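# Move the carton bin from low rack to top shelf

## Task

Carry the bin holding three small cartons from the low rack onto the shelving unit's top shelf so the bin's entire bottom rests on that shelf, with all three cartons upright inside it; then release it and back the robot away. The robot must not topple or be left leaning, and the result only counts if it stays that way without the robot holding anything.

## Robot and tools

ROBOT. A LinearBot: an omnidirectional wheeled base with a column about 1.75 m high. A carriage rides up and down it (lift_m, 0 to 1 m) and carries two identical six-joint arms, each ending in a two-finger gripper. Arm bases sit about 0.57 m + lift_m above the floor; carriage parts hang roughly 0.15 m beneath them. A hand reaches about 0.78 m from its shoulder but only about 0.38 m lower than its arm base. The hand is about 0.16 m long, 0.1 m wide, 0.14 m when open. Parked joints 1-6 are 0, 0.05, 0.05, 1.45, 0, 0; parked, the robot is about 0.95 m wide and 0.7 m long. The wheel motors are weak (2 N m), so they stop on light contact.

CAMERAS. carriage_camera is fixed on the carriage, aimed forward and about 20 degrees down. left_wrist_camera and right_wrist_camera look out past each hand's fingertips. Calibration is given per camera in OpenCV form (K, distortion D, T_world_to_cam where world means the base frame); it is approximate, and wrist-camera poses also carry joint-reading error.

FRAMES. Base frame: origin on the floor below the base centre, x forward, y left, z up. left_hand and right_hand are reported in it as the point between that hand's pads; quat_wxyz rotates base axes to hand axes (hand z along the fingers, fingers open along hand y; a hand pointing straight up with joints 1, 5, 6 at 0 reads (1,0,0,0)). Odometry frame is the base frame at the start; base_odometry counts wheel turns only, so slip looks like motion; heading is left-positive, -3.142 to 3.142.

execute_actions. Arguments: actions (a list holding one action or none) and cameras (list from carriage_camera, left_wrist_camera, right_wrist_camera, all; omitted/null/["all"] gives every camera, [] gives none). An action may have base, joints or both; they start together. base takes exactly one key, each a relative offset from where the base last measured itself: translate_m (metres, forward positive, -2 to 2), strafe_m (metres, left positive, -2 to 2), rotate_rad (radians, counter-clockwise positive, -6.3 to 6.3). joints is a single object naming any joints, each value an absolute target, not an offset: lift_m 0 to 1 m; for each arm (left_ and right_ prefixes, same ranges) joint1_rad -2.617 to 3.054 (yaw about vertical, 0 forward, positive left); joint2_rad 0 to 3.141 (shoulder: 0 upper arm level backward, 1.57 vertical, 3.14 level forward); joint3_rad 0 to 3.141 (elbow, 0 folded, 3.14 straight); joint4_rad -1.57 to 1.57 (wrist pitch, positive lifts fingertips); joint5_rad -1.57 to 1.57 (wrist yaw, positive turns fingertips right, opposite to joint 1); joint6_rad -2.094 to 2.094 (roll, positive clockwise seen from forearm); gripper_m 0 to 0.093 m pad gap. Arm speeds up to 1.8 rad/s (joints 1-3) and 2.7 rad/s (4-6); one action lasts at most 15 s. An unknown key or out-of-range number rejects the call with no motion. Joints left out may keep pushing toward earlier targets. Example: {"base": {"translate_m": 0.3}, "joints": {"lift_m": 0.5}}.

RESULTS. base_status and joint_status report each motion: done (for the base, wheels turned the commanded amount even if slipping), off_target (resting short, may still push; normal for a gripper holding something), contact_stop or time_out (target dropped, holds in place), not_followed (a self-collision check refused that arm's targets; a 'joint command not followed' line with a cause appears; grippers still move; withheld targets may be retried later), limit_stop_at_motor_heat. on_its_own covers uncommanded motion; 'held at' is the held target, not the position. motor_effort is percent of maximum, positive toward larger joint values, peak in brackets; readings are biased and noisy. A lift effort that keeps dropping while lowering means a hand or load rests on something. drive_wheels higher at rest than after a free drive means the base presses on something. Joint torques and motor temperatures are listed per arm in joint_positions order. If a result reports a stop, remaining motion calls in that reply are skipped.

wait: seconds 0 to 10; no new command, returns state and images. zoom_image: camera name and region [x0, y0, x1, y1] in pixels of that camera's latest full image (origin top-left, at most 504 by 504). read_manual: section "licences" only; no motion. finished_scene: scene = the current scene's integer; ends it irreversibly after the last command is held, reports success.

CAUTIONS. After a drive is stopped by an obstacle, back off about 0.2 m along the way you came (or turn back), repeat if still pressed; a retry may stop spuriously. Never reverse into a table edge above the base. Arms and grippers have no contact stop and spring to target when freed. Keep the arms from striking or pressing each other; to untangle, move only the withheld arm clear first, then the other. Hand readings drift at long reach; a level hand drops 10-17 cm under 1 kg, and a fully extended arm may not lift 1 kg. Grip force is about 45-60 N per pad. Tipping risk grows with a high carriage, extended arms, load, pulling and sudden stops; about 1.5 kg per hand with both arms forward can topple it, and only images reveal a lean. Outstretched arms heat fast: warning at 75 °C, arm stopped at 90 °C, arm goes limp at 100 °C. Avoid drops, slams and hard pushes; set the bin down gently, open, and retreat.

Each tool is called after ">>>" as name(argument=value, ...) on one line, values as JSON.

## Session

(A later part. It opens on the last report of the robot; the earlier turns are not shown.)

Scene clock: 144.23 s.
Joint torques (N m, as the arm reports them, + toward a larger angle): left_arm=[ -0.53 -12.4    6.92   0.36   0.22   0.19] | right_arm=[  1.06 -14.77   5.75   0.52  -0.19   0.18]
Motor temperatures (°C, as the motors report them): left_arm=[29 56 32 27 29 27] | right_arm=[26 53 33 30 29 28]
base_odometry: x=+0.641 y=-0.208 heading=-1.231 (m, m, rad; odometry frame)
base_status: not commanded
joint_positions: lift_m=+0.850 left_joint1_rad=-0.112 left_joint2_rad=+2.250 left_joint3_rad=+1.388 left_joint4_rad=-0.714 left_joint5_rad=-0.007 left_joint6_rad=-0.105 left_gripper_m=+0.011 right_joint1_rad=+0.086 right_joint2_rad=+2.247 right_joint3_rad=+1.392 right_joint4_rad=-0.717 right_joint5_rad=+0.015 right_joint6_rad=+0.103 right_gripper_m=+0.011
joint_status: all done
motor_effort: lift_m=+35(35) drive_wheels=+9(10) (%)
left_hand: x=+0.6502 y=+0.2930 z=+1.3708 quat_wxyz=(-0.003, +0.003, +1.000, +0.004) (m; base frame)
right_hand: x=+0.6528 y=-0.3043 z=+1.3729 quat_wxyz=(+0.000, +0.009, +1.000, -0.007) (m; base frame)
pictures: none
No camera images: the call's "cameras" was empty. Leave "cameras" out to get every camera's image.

>>> execute_actions(actions=[{"joints": {"left_joint2_rad": 2.153, "left_joint3_rad": 1.45, "left_joint4_rad": -0.812, "right_joint2_rad": 2.163, "right_joint3_rad": 1.454, "right_joint4_rad": -0.812}}], cameras=[])

>>> execute_actions(actions=[{"joints": {"lift_m": 0.93, "left_joint2_rad": 2.105, "left_joint3_rad": 1.495, "left_joint4_rad": -0.912, "right_joint2_rad": 2.115, "right_joint3_rad": 1.499, "right_joint4_rad": -0.912}}], cameras=["carriage_camera"])

Scene clock: 156.37 s.
Joint torques (N m, as the arm reports them, + toward a larger angle): left_arm=[ -0.72 -12.48   9.27   0.34   0.15   0.16] | right_arm=[  1.03 -14.96   7.72   0.43  -0.16   0.21]
Motor temperatures (°C, as the motors report them): left_arm=[29 59 33 27 29 27] | right_arm=[26 54 33 30 29 28]
base_odometry: x=+0.641 y=-0.208 heading=-1.231 (m, m, rad; odometry frame)
base_status: not commanded
joint_positions: lift_m=+0.850 left_joint1_rad=-0.112 left_joint2_rad=+2.192 left_joint3_rad=+1.415 left_joint4_rad=-0.805 left_joint5_rad=-0.006 left_joint6_rad=-0.105 left_gripper_m=+0.011 right_joint1_rad=+0.086 right_joint2_rad=+2.189 right_joint3_rad=+1.422 right_joint4_rad=-0.809 right_joint5_rad=+0.014 right_joint6_rad=+0.104 right_gripper_m=+0.011
joint_status: all done
motor_effort: lift_m=+35(35) drive_wheels=+11(9) (%)
left_hand: x=+0.6486 y=+0.2930 z=+1.3983 quat_wxyz=(-0.005, +0.003, +1.000, +0.004) (m; base frame)
right_hand: x=+0.6514 y=-0.3043 z=+1.4007 quat_wxyz=(-0.002, +0.009, +1.000, -0.007) (m; base frame)
pictures: none
No camera images: the call's "cameras" was empty. Leave "cameras" out to get every camera's image.

Scene clock: 157.33 s.
Joint torques (N m, as the arm reports them, + toward a larger angle): left_arm=[ -0.69 -11.55   9.07   0.4    0.19   0.12] | right_arm=[  1.06 -14.13   7.78   0.44  -0.21   0.2 ]
Motor temperatures (°C, as the motors report them): left_arm=[29 59 33 27 29 27] | right_arm=[26 54 34 30 29 28]
base_odometry: x=+0.641 y=-0.208 heading=-1.231 (m, m, rad; odometry frame)
base_status: not commanded
joint_positions: lift_m=+0.930 left_joint1_rad=-0.112 left_joint2_rad=+2.131 left_joint3_rad=+1.468 left_joint4_rad=-0.910 left_joint5_rad=-0.009 left_joint6_rad=-0.105 left_gripper_m=+0.011 right_joint1_rad=+0.086 right_joint2_rad=+2.132 right_joint3_rad=+1.475 right_joint4_rad=-0.911 right_joint5_rad=+0.017 right_joint6_rad=+0.104 right_gripper_m=+0.011
joint_status: all done
motor_effort: lift_m=+34(42) drive_wheels=+12(12) (%)
left_hand: x=+0.6505 y=+0.2932 z=+1.5125 quat_wxyz=(-0.001, +0.003, +1.000, +0.004) (m; base frame)
right_hand: x=+0.6536 y=-0.3046 z=+1.5138 quat_wxyz=(+0.002, +0.009, +1.000, -0.008) (m; base frame)
pictures: carriage_camera
camera_calibration (this result's frames):
carriage_camera: T_world_to_cam=[[-0.0347978, -0.999089, 0.0247208, -0.042401], [-0.31274, -0.0126075, -0.949755, 1.90714], [0.949201, -0.0407805, -0.312016, 0.414285], [0, 0, 0, 1]] pos_world=[0.201724, -0.00142325, 1.94163]
Images, in order (width x height): carriage_camera 896x504.

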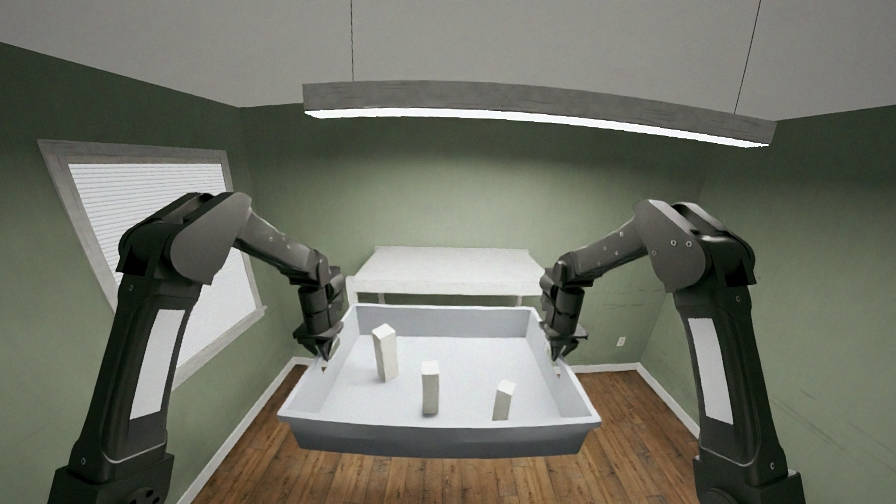

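>>> execute_actions(actions=[{"base": {"translate_m": 0.9}, "joints": {"left_joint2_rad": 2.06, "left_joint3_rad": 1.57, "left_joint4_rad": -1.015, "right_joint2_rad": 2.07, "right_joint3_rad": 1.574, "right_joint4_rad": -1.015}}])

Scene clock: 166.97 s.
Joint torques (N m, as the arm reports them, + toward a larger angle): left_arm=[ -0.85 -12.43  10.11   0.32   0.21   0.16] | right_arm=[  0.82 -14.69   8.32   0.46  -0.25   0.18]
Motor temperatures (°C, as the motors report them): left_arm=[29 60 34 27 29 27] | right_arm=[26 55 35 30 29 28]
base_odometry: x=+0.940 y=-1.057 heading=-1.232 (m, m, rad; odometry frame)
base_status: done
joint_positions: lift_m=+0.930 left_joint1_rad=-0.112 left_joint2_rad=+2.099 left_joint3_rad=+1.531 left_joint4_rad=-1.011 left_joint5_rad=-0.010 left_joint6_rad=-0.105 left_gripper_m=+0.011 right_joint1_rad=+0.086 right_joint2_rad=+2.097 right_joint3_rad=+1.539 right_joint4_rad=-1.014 right_joint5_rad=+0.018 right_joint6_rad=+0.106 right_gripper_m=+0.011
joint_status: all done
motor_effort: lift_m=+34(34) drive_wheels=-6(31) (%)
left_hand: x=+0.6507 y=+0.2933 z=+1.5393 quat_wxyz=(-0.004, +0.003, +1.000, +0.005) (m; base frame)
right_hand: x=+0.6536 y=-0.3045 z=+1.5419 quat_wxyz=(+0.000, +0.010, +1.000, -0.009) (m; base frame)
pictures: carriage_camera, left_wrist_camera, right_wrist_camera
camera_calibration (this result's frames):
carriage_camera: T_world_to_cam=[[-0.0347978, -0.999089, 0.0247208, -0.042401], [-0.31274, -0.0126075, -0.949755, 1.90714], [0.949201, -0.0407805, -0.312016, 0.414285], [0, 0, 0, 1]] pos_world=[0.201724, -0.00142325, 1.94163]
left_wrist_camera: T_world_to_cam=[[-0.00773061, -0.999939, 0.00784973, 0.286468], [-0.786417, 0.0109281, 0.617599, -0.444268], [-0.617647, -0.00139875, -0.786454, 1.73997], [0, 0, 0, 1]] pos_world=[0.727522, 0.293739, 1.64054]
right_wrist_camera: T_world_to_cam=[[-0.0607508, -0.997446, 0.0375477, -0.321125], [-0.804622, 0.0711977, 0.589504, -0.35995], [-0.590672, 0.00560109, -0.806892, 1.75133], [0, 0, 0, 1]] pos_world=[0.725327, -0.304487, 1.63738]
Images, in order (width x height): carriage_camera 896x504, left_wrist_camera 896x504, right_wrist_camera 896x504.

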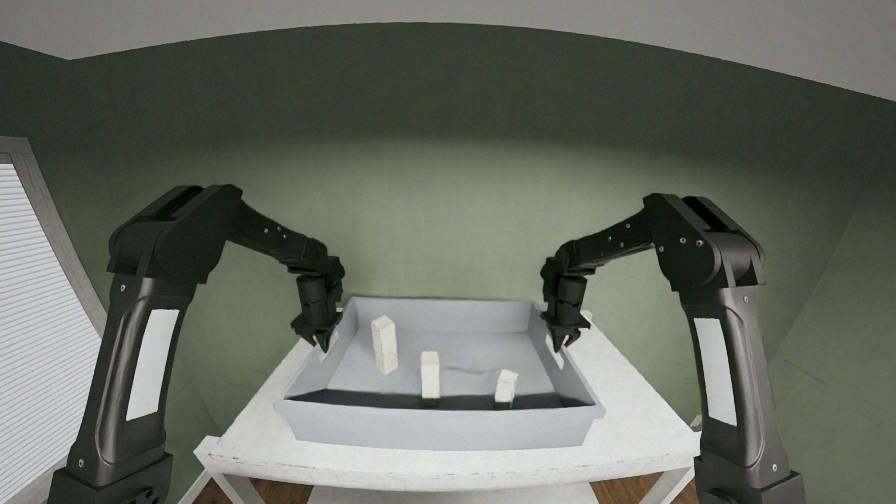

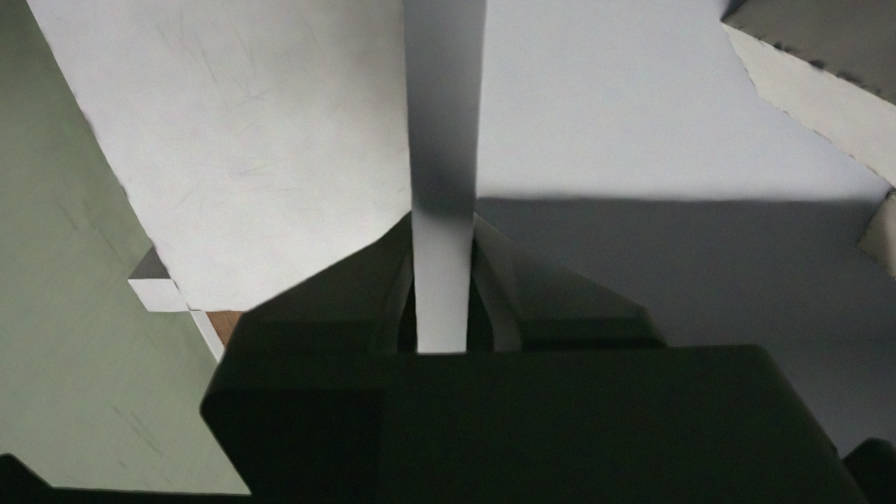

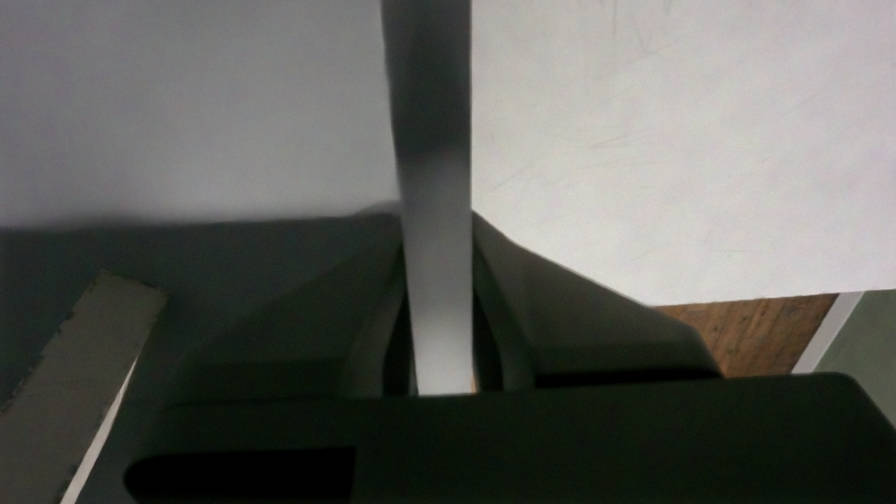

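>>> execute_actions(actions=[])

Scene clock: 173.73 s.
Joint torques (N m, as the arm reports them, + toward a larger angle): left_arm=[ -0.75 -12.24  10.24   0.35   0.08   0.16] | right_arm=[  0.95 -14.76   8.57   0.45  -0.24   0.18]
Motor temperatures (°C, as the motors report them): left_arm=[29 61 35 27 29 27] | right_arm=[26 55 36 30 29 28]
base_odometry: x=+0.940 y=-1.057 heading=-1.232 (m, m, rad; odometry frame)
base_status: done
joint_positions: lift_m=+0.930 left_joint1_rad=-0.112 left_joint2_rad=+2.099 left_joint3_rad=+1.531 left_joint4_rad=-1.012 left_joint5_rad=-0.010 left_joint6_rad=-0.105 left_gripper_m=+0.011 right_joint1_rad=+0.086 right_joint2_rad=+2.097 right_joint3_rad=+1.539 right_joint4_rad=-1.015 right_joint5_rad=+0.018 right_joint6_rad=+0.106 right_gripper_m=+0.011
joint_status: all done
motor_effort: lift_m=+34(34) drive_wheels=-7(31) (%)
left_hand: x=+0.6505 y=+0.2934 z=+1.5393 quat_wxyz=(-0.004, +0.003, +1.000, +0.005) (m; base frame)
right_hand: x=+0.6535 y=-0.3045 z=+1.5419 quat_wxyz=(+0.000, +0.010, +1.000, -0.009) (m; base frame)
pictures: carriage_camera, left_wrist_camera, right_wrist_camera
camera_calibration (this result's frames):
carriage_camera: T_world_to_cam=[[-0.0347978, -0.999089, 0.0247208, -0.042401], [-0.31274, -0.0126075, -0.949755, 1.90714], [0.949201, -0.0407805, -0.312016, 0.414285], [0, 0, 0, 1]] pos_world=[0.201724, -0.00142325, 1.94163]
left_wrist_camera: T_world_to_cam=[[-0.00772469, -0.99994, 0.00777042, 0.286605], [-0.785949, 0.0108755, 0.618196, -0.445624], [-0.618243, -0.00133179, -0.785986, 1.7395], [0, 0, 0, 1]] pos_world=[0.727412, 0.293751, 1.64048]
right_wrist_camera: T_world_to_cam=[[-0.0607222, -0.997444, 0.0376596, -0.321343], [-0.804173, 0.0712366, 0.590111, -0.361316], [-0.591285, 0.00554794, -0.806444, 1.75091], [0, 0, 0, 1]] pos_world=[0.725213, -0.304496, 1.63733]
Images, in order (width x height): carriage_camera 896x504, left_wrist_camera 896x504, right_wrist_camera 896x504.

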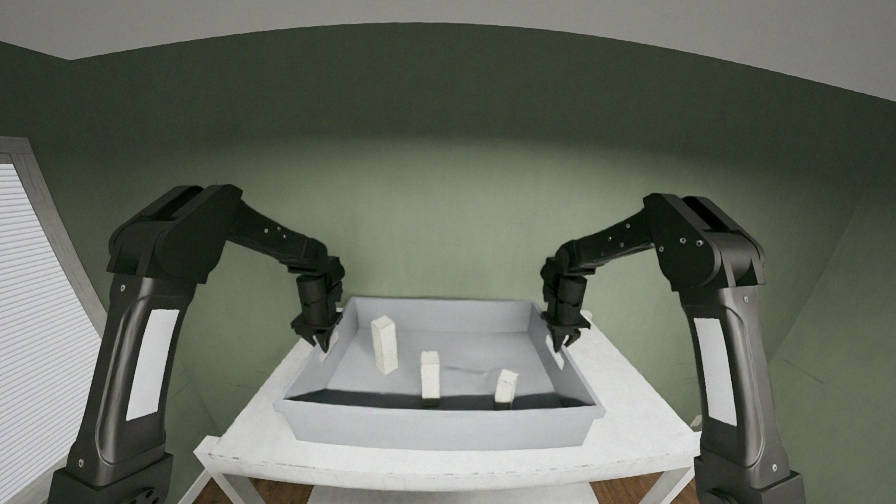

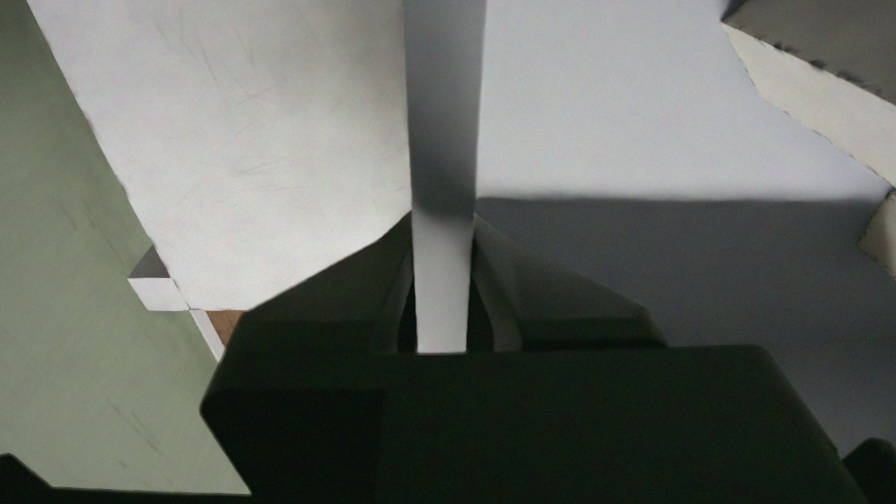

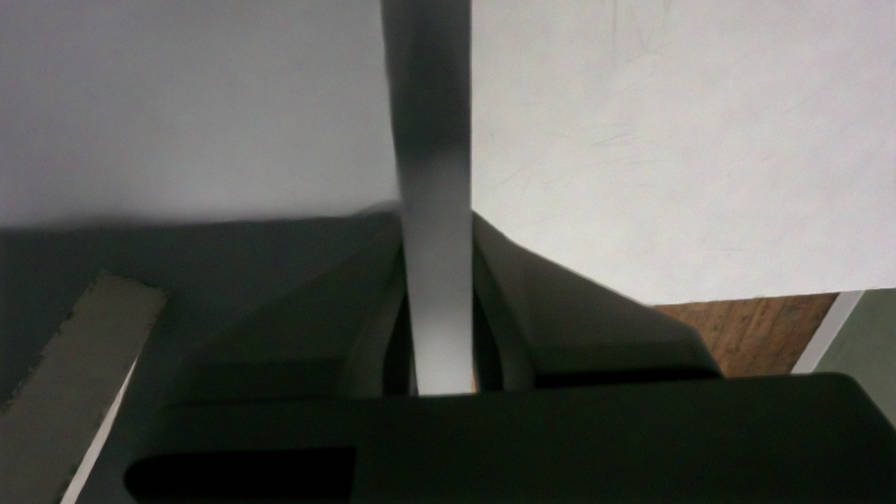

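>>> execute_actions(actions=[{"base": {"translate_m": 0.07}, "joints": {"lift_m": 0.902}}])

Scene clock: 177.23 s.
Joint torques (N m, as the arm reports them, + toward a larger angle): left_arm=[ -0.8  -12.24  10.54   0.51   0.21   0.2 ] | right_arm=[  0.92 -15.21   8.62   0.44  -0.17   0.2 ]
Motor temperatures (°C, as the motors report them): left_arm=[29 61 35 27 29 27] | right_arm=[26 56 36 30 29 28]
base_odometry: x=+0.963 y=-1.123 heading=-1.233 (m, m, rad; odometry frame)
base_status: done
joint_positions: lift_m=+0.902 left_joint1_rad=-0.112 left_joint2_rad=+2.096 left_joint3_rad=+1.531 left_joint4_rad=-1.015 left_joint5_rad=-0.011 left_joint6_rad=-0.105 left_gripper_m=+0.011 right_joint1_rad=+0.086 right_joint2_rad=+2.101 right_joint3_rad=+1.539 right_joint4_rad=-1.013 right_joint5_rad=+0.017 right_joint6_rad=+0.106 right_gripper_m=+0.011
joint_status: all done
motor_effort: lift_m=+35(35) drive_wheels=-5(30) (%)
left_hand: x=+0.6501 y=+0.2937 z=+1.5124 quat_wxyz=(-0.004, +0.003, +1.000, +0.006) (m; base frame)
right_hand: x=+0.6534 y=-0.3044 z=+1.5124 quat_wxyz=(-0.001, +0.010, +1.000, -0.009) (m; base frame)
pictures: carriage_camera, left_wrist_camera, right_wrist_camera
camera_calibration (this result's frames):
carriage_camera: T_world_to_cam=[[-0.0347978, -0.999089, 0.0247208, -0.0417065], [-0.31274, -0.0126075, -0.949755, 1.88046], [0.949201, -0.0407805, -0.312016, 0.40552], [0, 0, 0, 1]] pos_world=[0.201724, -0.00142325, 1.91354]
left_wrist_camera: T_world_to_cam=[[-0.0077419, -0.99995, 0.00629253, 0.289367], [-0.786288, 0.00997526, 0.617779, -0.428234], [-0.617811, -0.000164955, -0.786326, 1.71808], [0, 0, 0, 1]] pos_world=[0.726976, 0.293908, 1.61371]
right_wrist_camera: T_world_to_cam=[[-0.0610177, -0.997442, 0.0372418, -0.319275], [-0.802763, 0.0712132, 0.59203, -0.347746], [-0.593168, 0.00622796, -0.805055, 1.72644], [0, 0, 0, 1]] pos_world=[0.725429, -0.304447, 1.60764]
Images, in order (width x height): carriage_camera 896x504, left_wrist_camera 896x504, right_wrist_camera 896x504.

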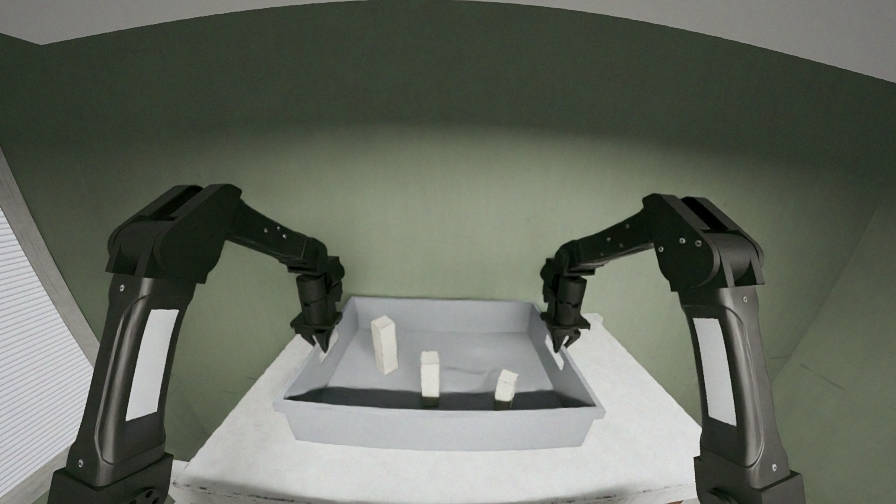

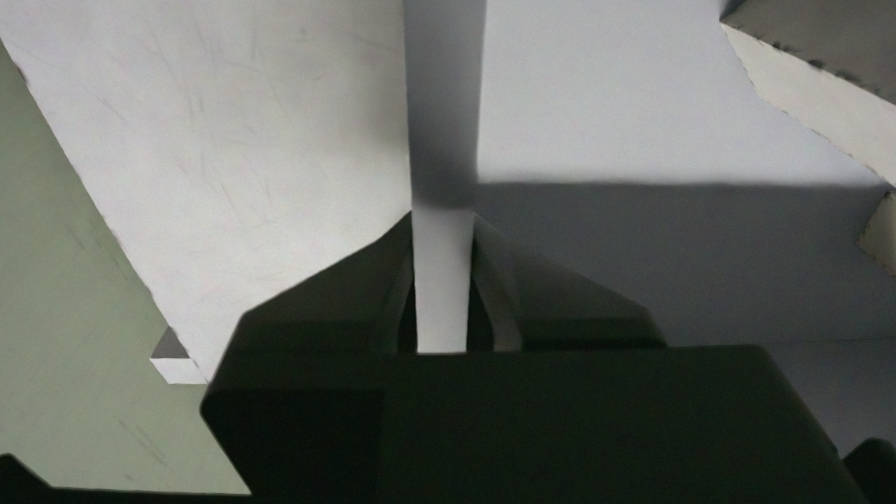

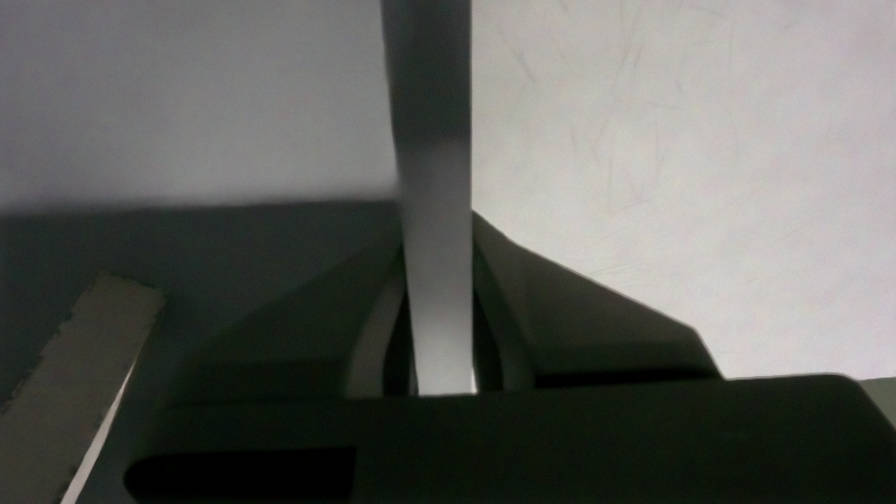

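>>> execute_actions(actions=[{"joints": {"lift_m": 0.886}}], cameras=["carriage_camera"])

Scene clock: 180.00 s.
Joint torques (N m, as the arm reports them, + toward a larger angle): left_arm=[ -0.63 -12.36  10.19   0.51   0.16   0.18] | right_arm=[  0.82 -15.1    8.64   0.48  -0.16   0.18]
Motor temperatures (°C, as the motors report them): left_arm=[29 62 36 27 29 27] | right_arm=[26 56 36 30 29 28]
base_odometry: x=+0.963 y=-1.123 heading=-1.233 (m, m, rad; odometry frame)
base_status: not commanded
joint_positions: lift_m=+0.886 left_joint1_rad=-0.112 left_joint2_rad=+2.097 left_joint3_rad=+1.531 left_joint4_rad=-1.016 left_joint5_rad=-0.011 left_joint6_rad=-0.105 left_gripper_m=+0.011 right_joint1_rad=+0.086 right_joint2_rad=+2.100 right_joint3_rad=+1.539 right_joint4_rad=-1.016 right_joint5_rad=+0.016 right_joint6_rad=+0.106 right_gripper_m=+0.011
joint_status: all done
motor_effort: lift_m=+35(36) drive_wheels=+6(6) (%)
left_hand: x=+0.6498 y=+0.2936 z=+1.4962 quat_wxyz=(-0.005, +0.003, +1.000, +0.006) (m; base frame)
right_hand: x=+0.6530 y=-0.3043 z=+1.4967 quat_wxyz=(-0.002, +0.010, +1.000, -0.008) (m; base frame)
pictures: carriage_camera
camera_calibration (this result's frames):
carriage_camera: T_world_to_cam=[[-0.0347978, -0.999089, 0.0247208, -0.0413122], [-0.31274, -0.0126075, -0.949755, 1.86531], [0.949201, -0.0407805, -0.312016, 0.400542], [0, 0, 0, 1]] pos_world=[0.201724, -0.00142325, 1.89758]
Images, in order (width x height): carriage_camera 896x504.

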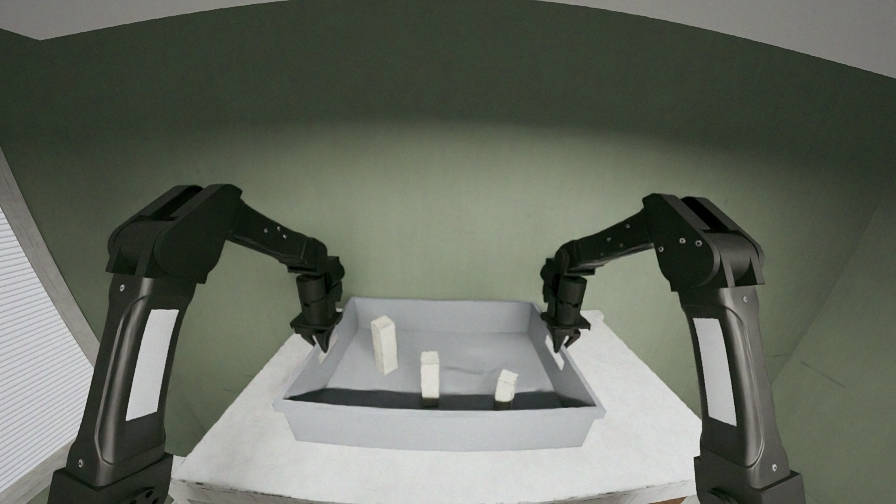

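>>> execute_actions(actions=[{"joints": {"lift_m": 0.872}}], cameras=["carriage_camera"])

Scene clock: 182.03 s.
Joint torques (N m, as the arm reports them, + toward a larger angle): left_arm=[ -0.72 -12.51   9.98   0.46   0.15   0.14] | right_arm=[  0.89 -15.06   8.45   0.46  -0.22   0.15]
Motor temperatures (°C, as the motors report them): left_arm=[29 62 36 27 29 27] | right_arm=[26 56 37 30 29 28]
base_odometry: x=+0.963 y=-1.123 heading=-1.233 (m, m, rad; odometry frame)
base_status: not commanded
joint_positions: lift_m=+0.872 left_joint1_rad=-0.112 left_joint2_rad=+2.096 left_joint3_rad=+1.533 left_joint4_rad=-1.017 left_joint5_rad=-0.011 left_joint6_rad=-0.105 left_gripper_m=+0.011 right_joint1_rad=+0.086 right_joint2_rad=+2.101 right_joint3_rad=+1.539 right_joint4_rad=-1.014 right_joint5_rad=+0.017 right_joint6_rad=+0.106 right_gripper_m=+0.011
joint_status: all done
motor_effort: lift_m=+34(37) drive_wheels=+6(6) (%)
left_hand: x=+0.6502 y=+0.2937 z=+1.4830 quat_wxyz=(-0.004, +0.003, +1.000, +0.006) (m; base frame)
right_hand: x=+0.6533 y=-0.3043 z=+1.4825 quat_wxyz=(-0.002, +0.010, +1.000, -0.009) (m; base frame)
pictures: carriage_camera
camera_calibration (this result's frames):
carriage_camera: T_world_to_cam=[[-0.0347978, -0.999089, 0.0247208, -0.040967], [-0.31274, -0.0126075, -0.949755, 1.85205], [0.949201, -0.0407805, -0.312016, 0.396186], [0, 0, 0, 1]] pos_world=[0.201724, -0.00142325, 1.88362]
Images, in order (width x height): carriage_camera 896x504.

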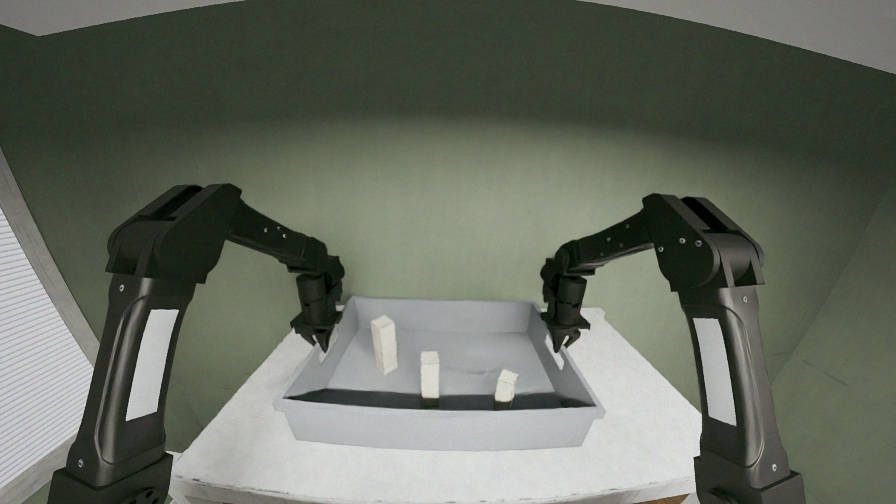

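>>> execute_actions(actions=[{"joints": {"lift_m": 0.858}}], cameras=["carriage_camera"])

Scene clock: 184.13 s.
Joint torques (N m, as the arm reports them, + toward a larger angle): left_arm=[ -0.72 -10.94   9.29   0.69   0.19   0.19] | right_arm=[  0.99 -13.37   7.97   0.65  -0.23   0.18]
Motor temperatures (°C, as the motors report them): left_arm=[29 62 36 27 29 27] | right_arm=[26 56 37 30 29 28]
base_odometry: x=+0.963 y=-1.123 heading=-1.233 (m, m, rad; odometry frame)
base_status: not commanded
joint_positions: lift_m=+0.858 left_joint1_rad=-0.112 left_joint2_rad=+2.075 left_joint3_rad=+1.544 left_joint4_rad=-1.037 left_joint5_rad=-0.011 left_joint6_rad=-0.105 left_gripper_m=+0.011 right_joint1_rad=+0.086 right_joint2_rad=+2.081 right_joint3_rad=+1.549 right_joint4_rad=-1.030 right_joint5_rad=+0.017 right_joint6_rad=+0.106 right_gripper_m=+0.011
joint_status: all done
motor_effort: lift_m=+30(29) drive_wheels=+7(7) (%)
left_hand: x=+0.6507 y=+0.2937 z=+1.4795 quat_wxyz=(+0.002, +0.003, +1.000, +0.006) (m; base frame)
right_hand: x=+0.6543 y=-0.3043 z=+1.4787 quat_wxyz=(+0.005, +0.010, +1.000, -0.008) (m; base frame)
pictures: carriage_camera
camera_calibration (this result's frames):
carriage_camera: T_world_to_cam=[[-0.0347978, -0.999089, 0.0247208, -0.0406293], [-0.31274, -0.0126075, -0.949755, 1.83907], [0.949201, -0.0407805, -0.312016, 0.391924], [0, 0, 0, 1]] pos_world=[0.201724, -0.00142325, 1.86996]
Images, in order (width x height): carriage_camera 896x504.

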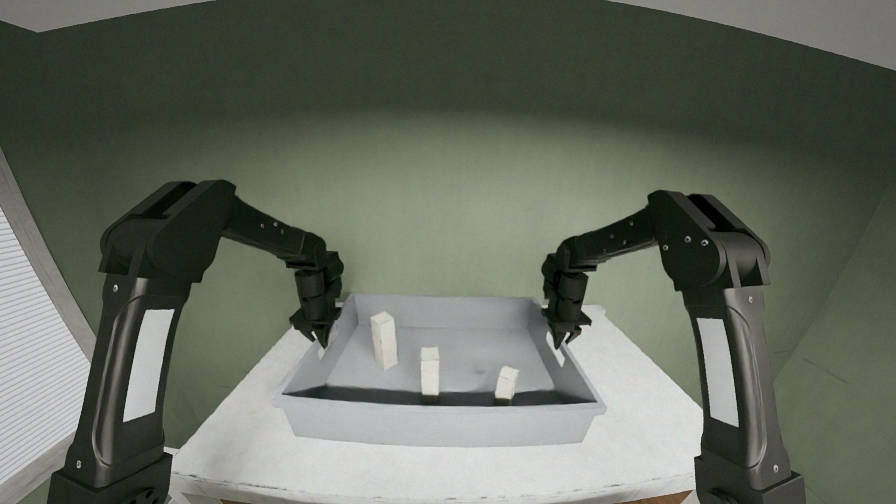

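The bin is resting on the shelf. Releasing.

>>> execute_actions(actions=[{"joints": {"left_gripper_m": 0.055, "right_gripper_m": 0.055}}])

Scene clock: 186.43 s.
Joint torques (N m, as the arm reports them, + toward a larger angle): left_arm=[ -0.81 -10.87   9.41   0.59   0.16   0.16] | right_arm=[  0.94 -13.5    8.01   0.52  -0.18   0.16]
Motor temperatures (°C, as the motors report them): left_arm=[29 62 36 28 29 27] | right_arm=[26 56 37 30 29 28]
base_odometry: x=+0.963 y=-1.123 heading=-1.233 (m, m, rad; odometry frame)
base_status: not commanded
joint_positions: lift_m=+0.858 left_joint1_rad=-0.112 left_joint2_rad=+2.075 left_joint3_rad=+1.544 left_joint4_rad=-1.024 left_joint5_rad=-0.011 left_joint6_rad=-0.105 left_gripper_m=+0.055 right_joint1_rad=+0.087 right_joint2_rad=+2.081 right_joint3_rad=+1.549 right_joint4_rad=-1.023 right_joint5_rad=+0.013 right_joint6_rad=+0.106 right_gripper_m=+0.055
joint_status: all done
motor_effort: lift_m=+30(30) drive_wheels=+6(7) (%)
left_hand: x=+0.6536 y=+0.2932 z=+1.4795 quat_wxyz=(+0.008, +0.003, +1.000, +0.005) (m; base frame)
right_hand: x=+0.6560 y=-0.3032 z=+1.4788 quat_wxyz=(+0.008, +0.010, +1.000, -0.006) (m; base frame)
pictures: carriage_camera, left_wrist_camera, right_wrist_camera
camera_calibration (this result's frames):
carriage_camera: T_world_to_cam=[[-0.0347978, -0.999089, 0.0247208, -0.0406293], [-0.31274, -0.0126075, -0.949755, 1.83907], [0.949201, -0.0407805, -0.312016, 0.391924], [0, 0, 0, 1]] pos_world=[0.201724, -0.00142325, 1.86996]
left_wrist_camera: T_world_to_cam=[[-0.0079206, -0.999927, 0.00908843, 0.285116], [-0.800337, 0.0117879, 0.599435, -0.369361], [-0.599498, -0.00252592, -0.800372, 1.70387], [0, 0, 0, 1]] pos_world=[0.728115, 0.293753, 1.58255]
right_wrist_camera: T_world_to_cam=[[-0.0612735, -0.997678, 0.029739, -0.305517], [-0.814329, 0.0671973, 0.576501, -0.296524], [-0.57716, 0.0111069, -0.816555, 1.70883], [0, 0, 0, 1]] pos_world=[0.72608, -0.303862, 1.57538]
Images, in order (width x height): carriage_camera 896x504, left_wrist_camera 896x504, right_wrist_camera 896x504.

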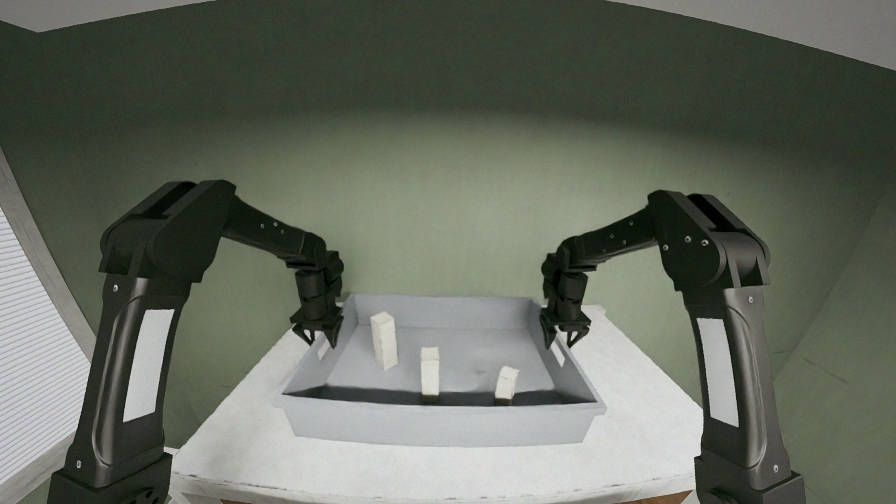

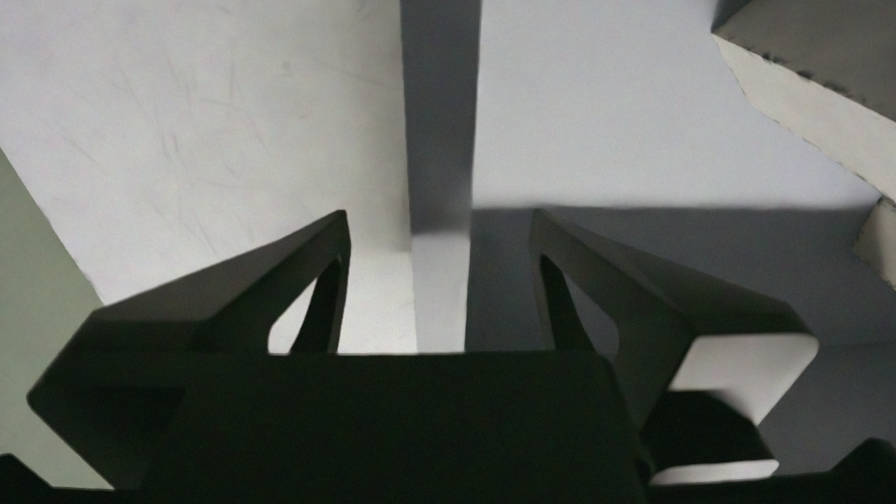

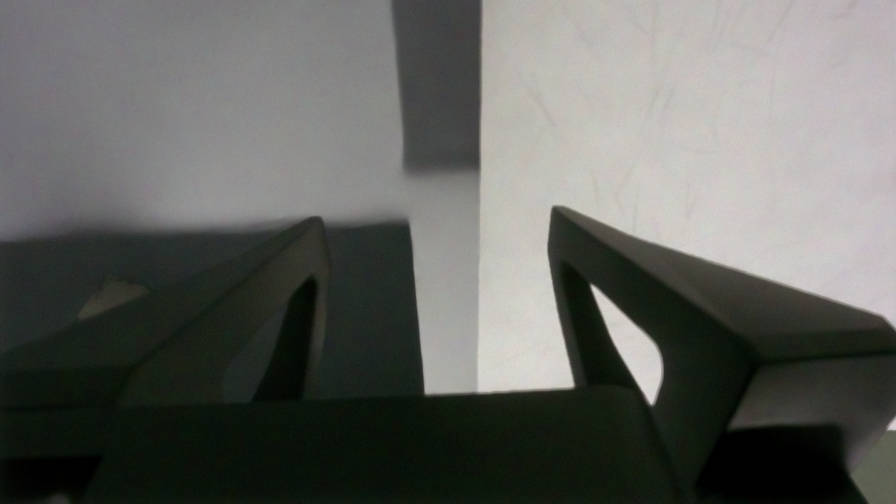

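>>> execute_actions(actions=[{"base": {"translate_m": -0.8}, "joints": {"lift_m": 0.935}}])

Scene clock: 194.23 s.
Joint torques (N m, as the arm reports them, + toward a larger angle): left_arm=[ -0.88 -10.37   8.42   0.44   0.14   0.15] | right_arm=[  0.48 -11.93   6.87   0.61  -0.16   0.16]
Motor temperatures (°C, as the motors report them): left_arm=[29 61 36 28 29 27] | right_arm=[26 56 37 30 29 28]
base_odometry: x=+0.698 y=-0.368 heading=-1.234 (m, m, rad; odometry frame)
base_status: done
joint_positions: lift_m=+0.935 left_joint1_rad=-0.112 left_joint2_rad=+2.068 left_joint3_rad=+1.555 left_joint4_rad=-1.013 left_joint5_rad=-0.009 left_joint6_rad=-0.105 left_gripper_m=+0.055 right_joint1_rad=+0.091 right_joint2_rad=+2.064 right_joint3_rad=+1.565 right_joint4_rad=-1.012 right_joint5_rad=+0.010 right_joint6_rad=+0.106 right_gripper_m=+0.055
joint_status: all done
motor_effort: lift_m=+32(40) drive_wheels=-7(43) (%)
left_hand: x=+0.6607 y=+0.2919 z=+1.5622 quat_wxyz=(+0.023, +0.004, +1.000, +0.002) (m; base frame)
right_hand: x=+0.6650 y=-0.3004 z=+1.5661 quat_wxyz=(+0.030, +0.008, +1.000, -0.002) (m; base frame)
pictures: carriage_camera, left_wrist_camera, right_wrist_camera
camera_calibration (this result's frames):
carriage_camera: T_world_to_cam=[[-0.0347978, -0.999089, 0.0247208, -0.0425292], [-0.31274, -0.0126075, -0.949755, 1.91207], [0.949201, -0.0407805, -0.312016, 0.415903], [0, 0, 0, 1]] pos_world=[0.201724, -0.00142325, 1.94681]
left_wrist_camera: T_world_to_cam=[[-0.0087144, -0.999861, 0.0141844, 0.275687], [-0.818233, 0.0152841, 0.574683, -0.363773], [-0.57482, -0.00659815, -0.818253, 1.78709], [0, 0, 0, 1]] pos_world=[0.732007, 0.293001, 1.66744]
right_wrist_camera: T_world_to_cam=[[-0.0584688, -0.998078, 0.0205457, -0.292363], [-0.839071, 0.0602838, 0.540672, -0.269224], [-0.540871, 0.0143731, -0.840983, 1.80044], [0, 0, 0, 1]] pos_world=[0.730813, -0.301449, 1.66571]
Images, in order (width x height): carriage_camera 896x504, left_wrist_camera 896x504, right_wrist_camera 896x504.

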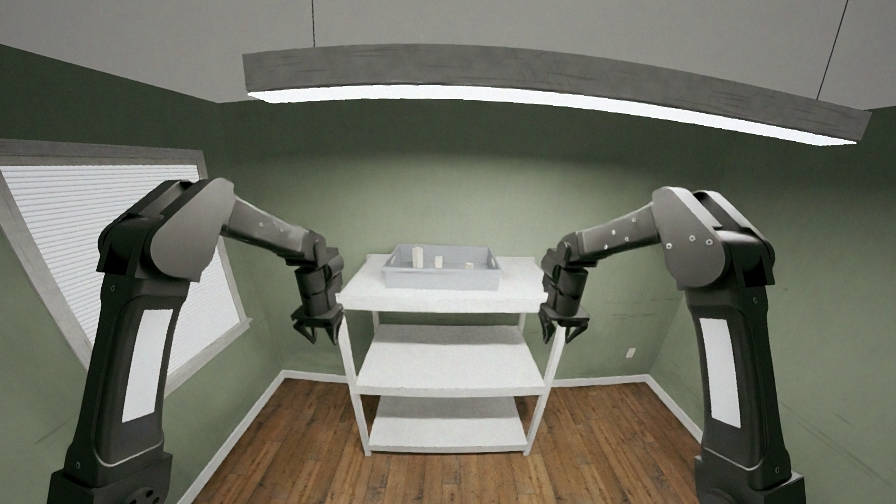

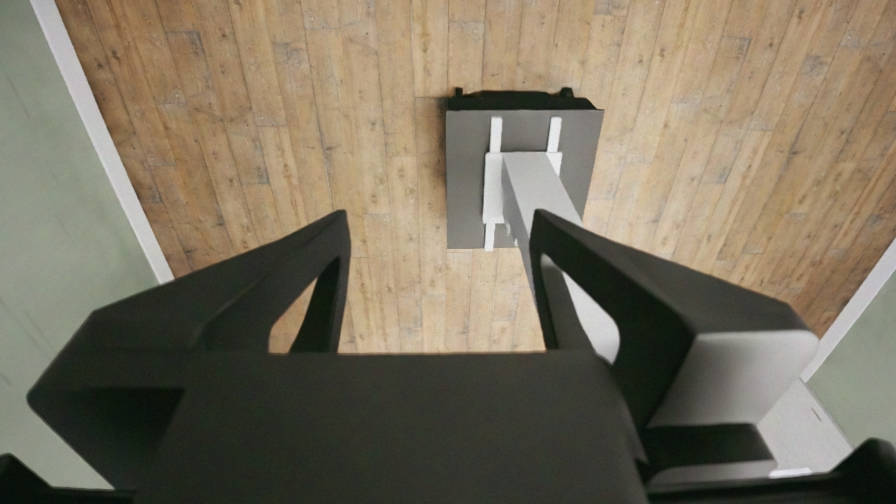

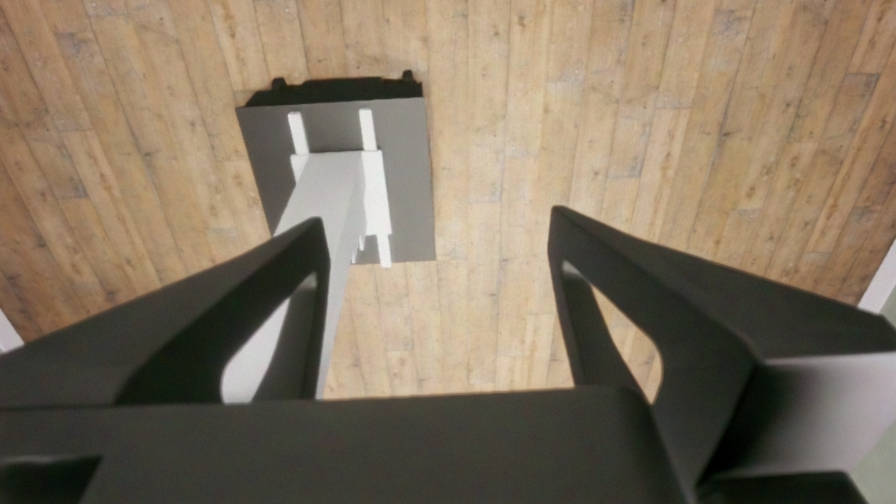

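>>> zoom_image(camera="carriage_camera", region=[330, 230, 560, 325])

Region (330, 230, 560, 325) of carriage_camera's 896x504 image, scaled by 2.191, with more detail than that image has; it fills the top 208 rows of this view, and the rest is white.

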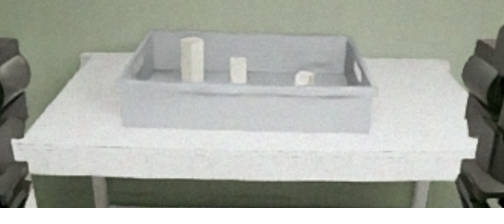

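>>> zoom_image(camera="carriage_camera", region=[400, 238, 490, 295])

Region (400, 238, 490, 295) of carriage_camera's 896x504 image, scaled by 5.600, with more detail than that image has; it fills the top 319 rows of this view, and the rest is white.

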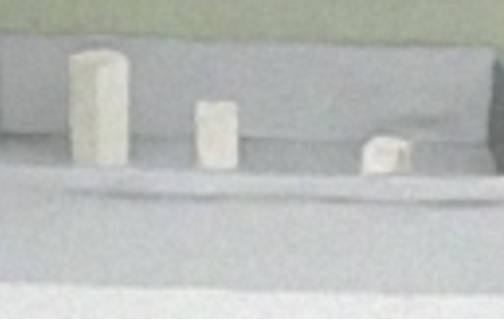

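The bin sits fully on the top shelf, all three cartons are standing, and the robot is clear.

>>> finished_scene(scene=2)

The scene is finished: the task was done.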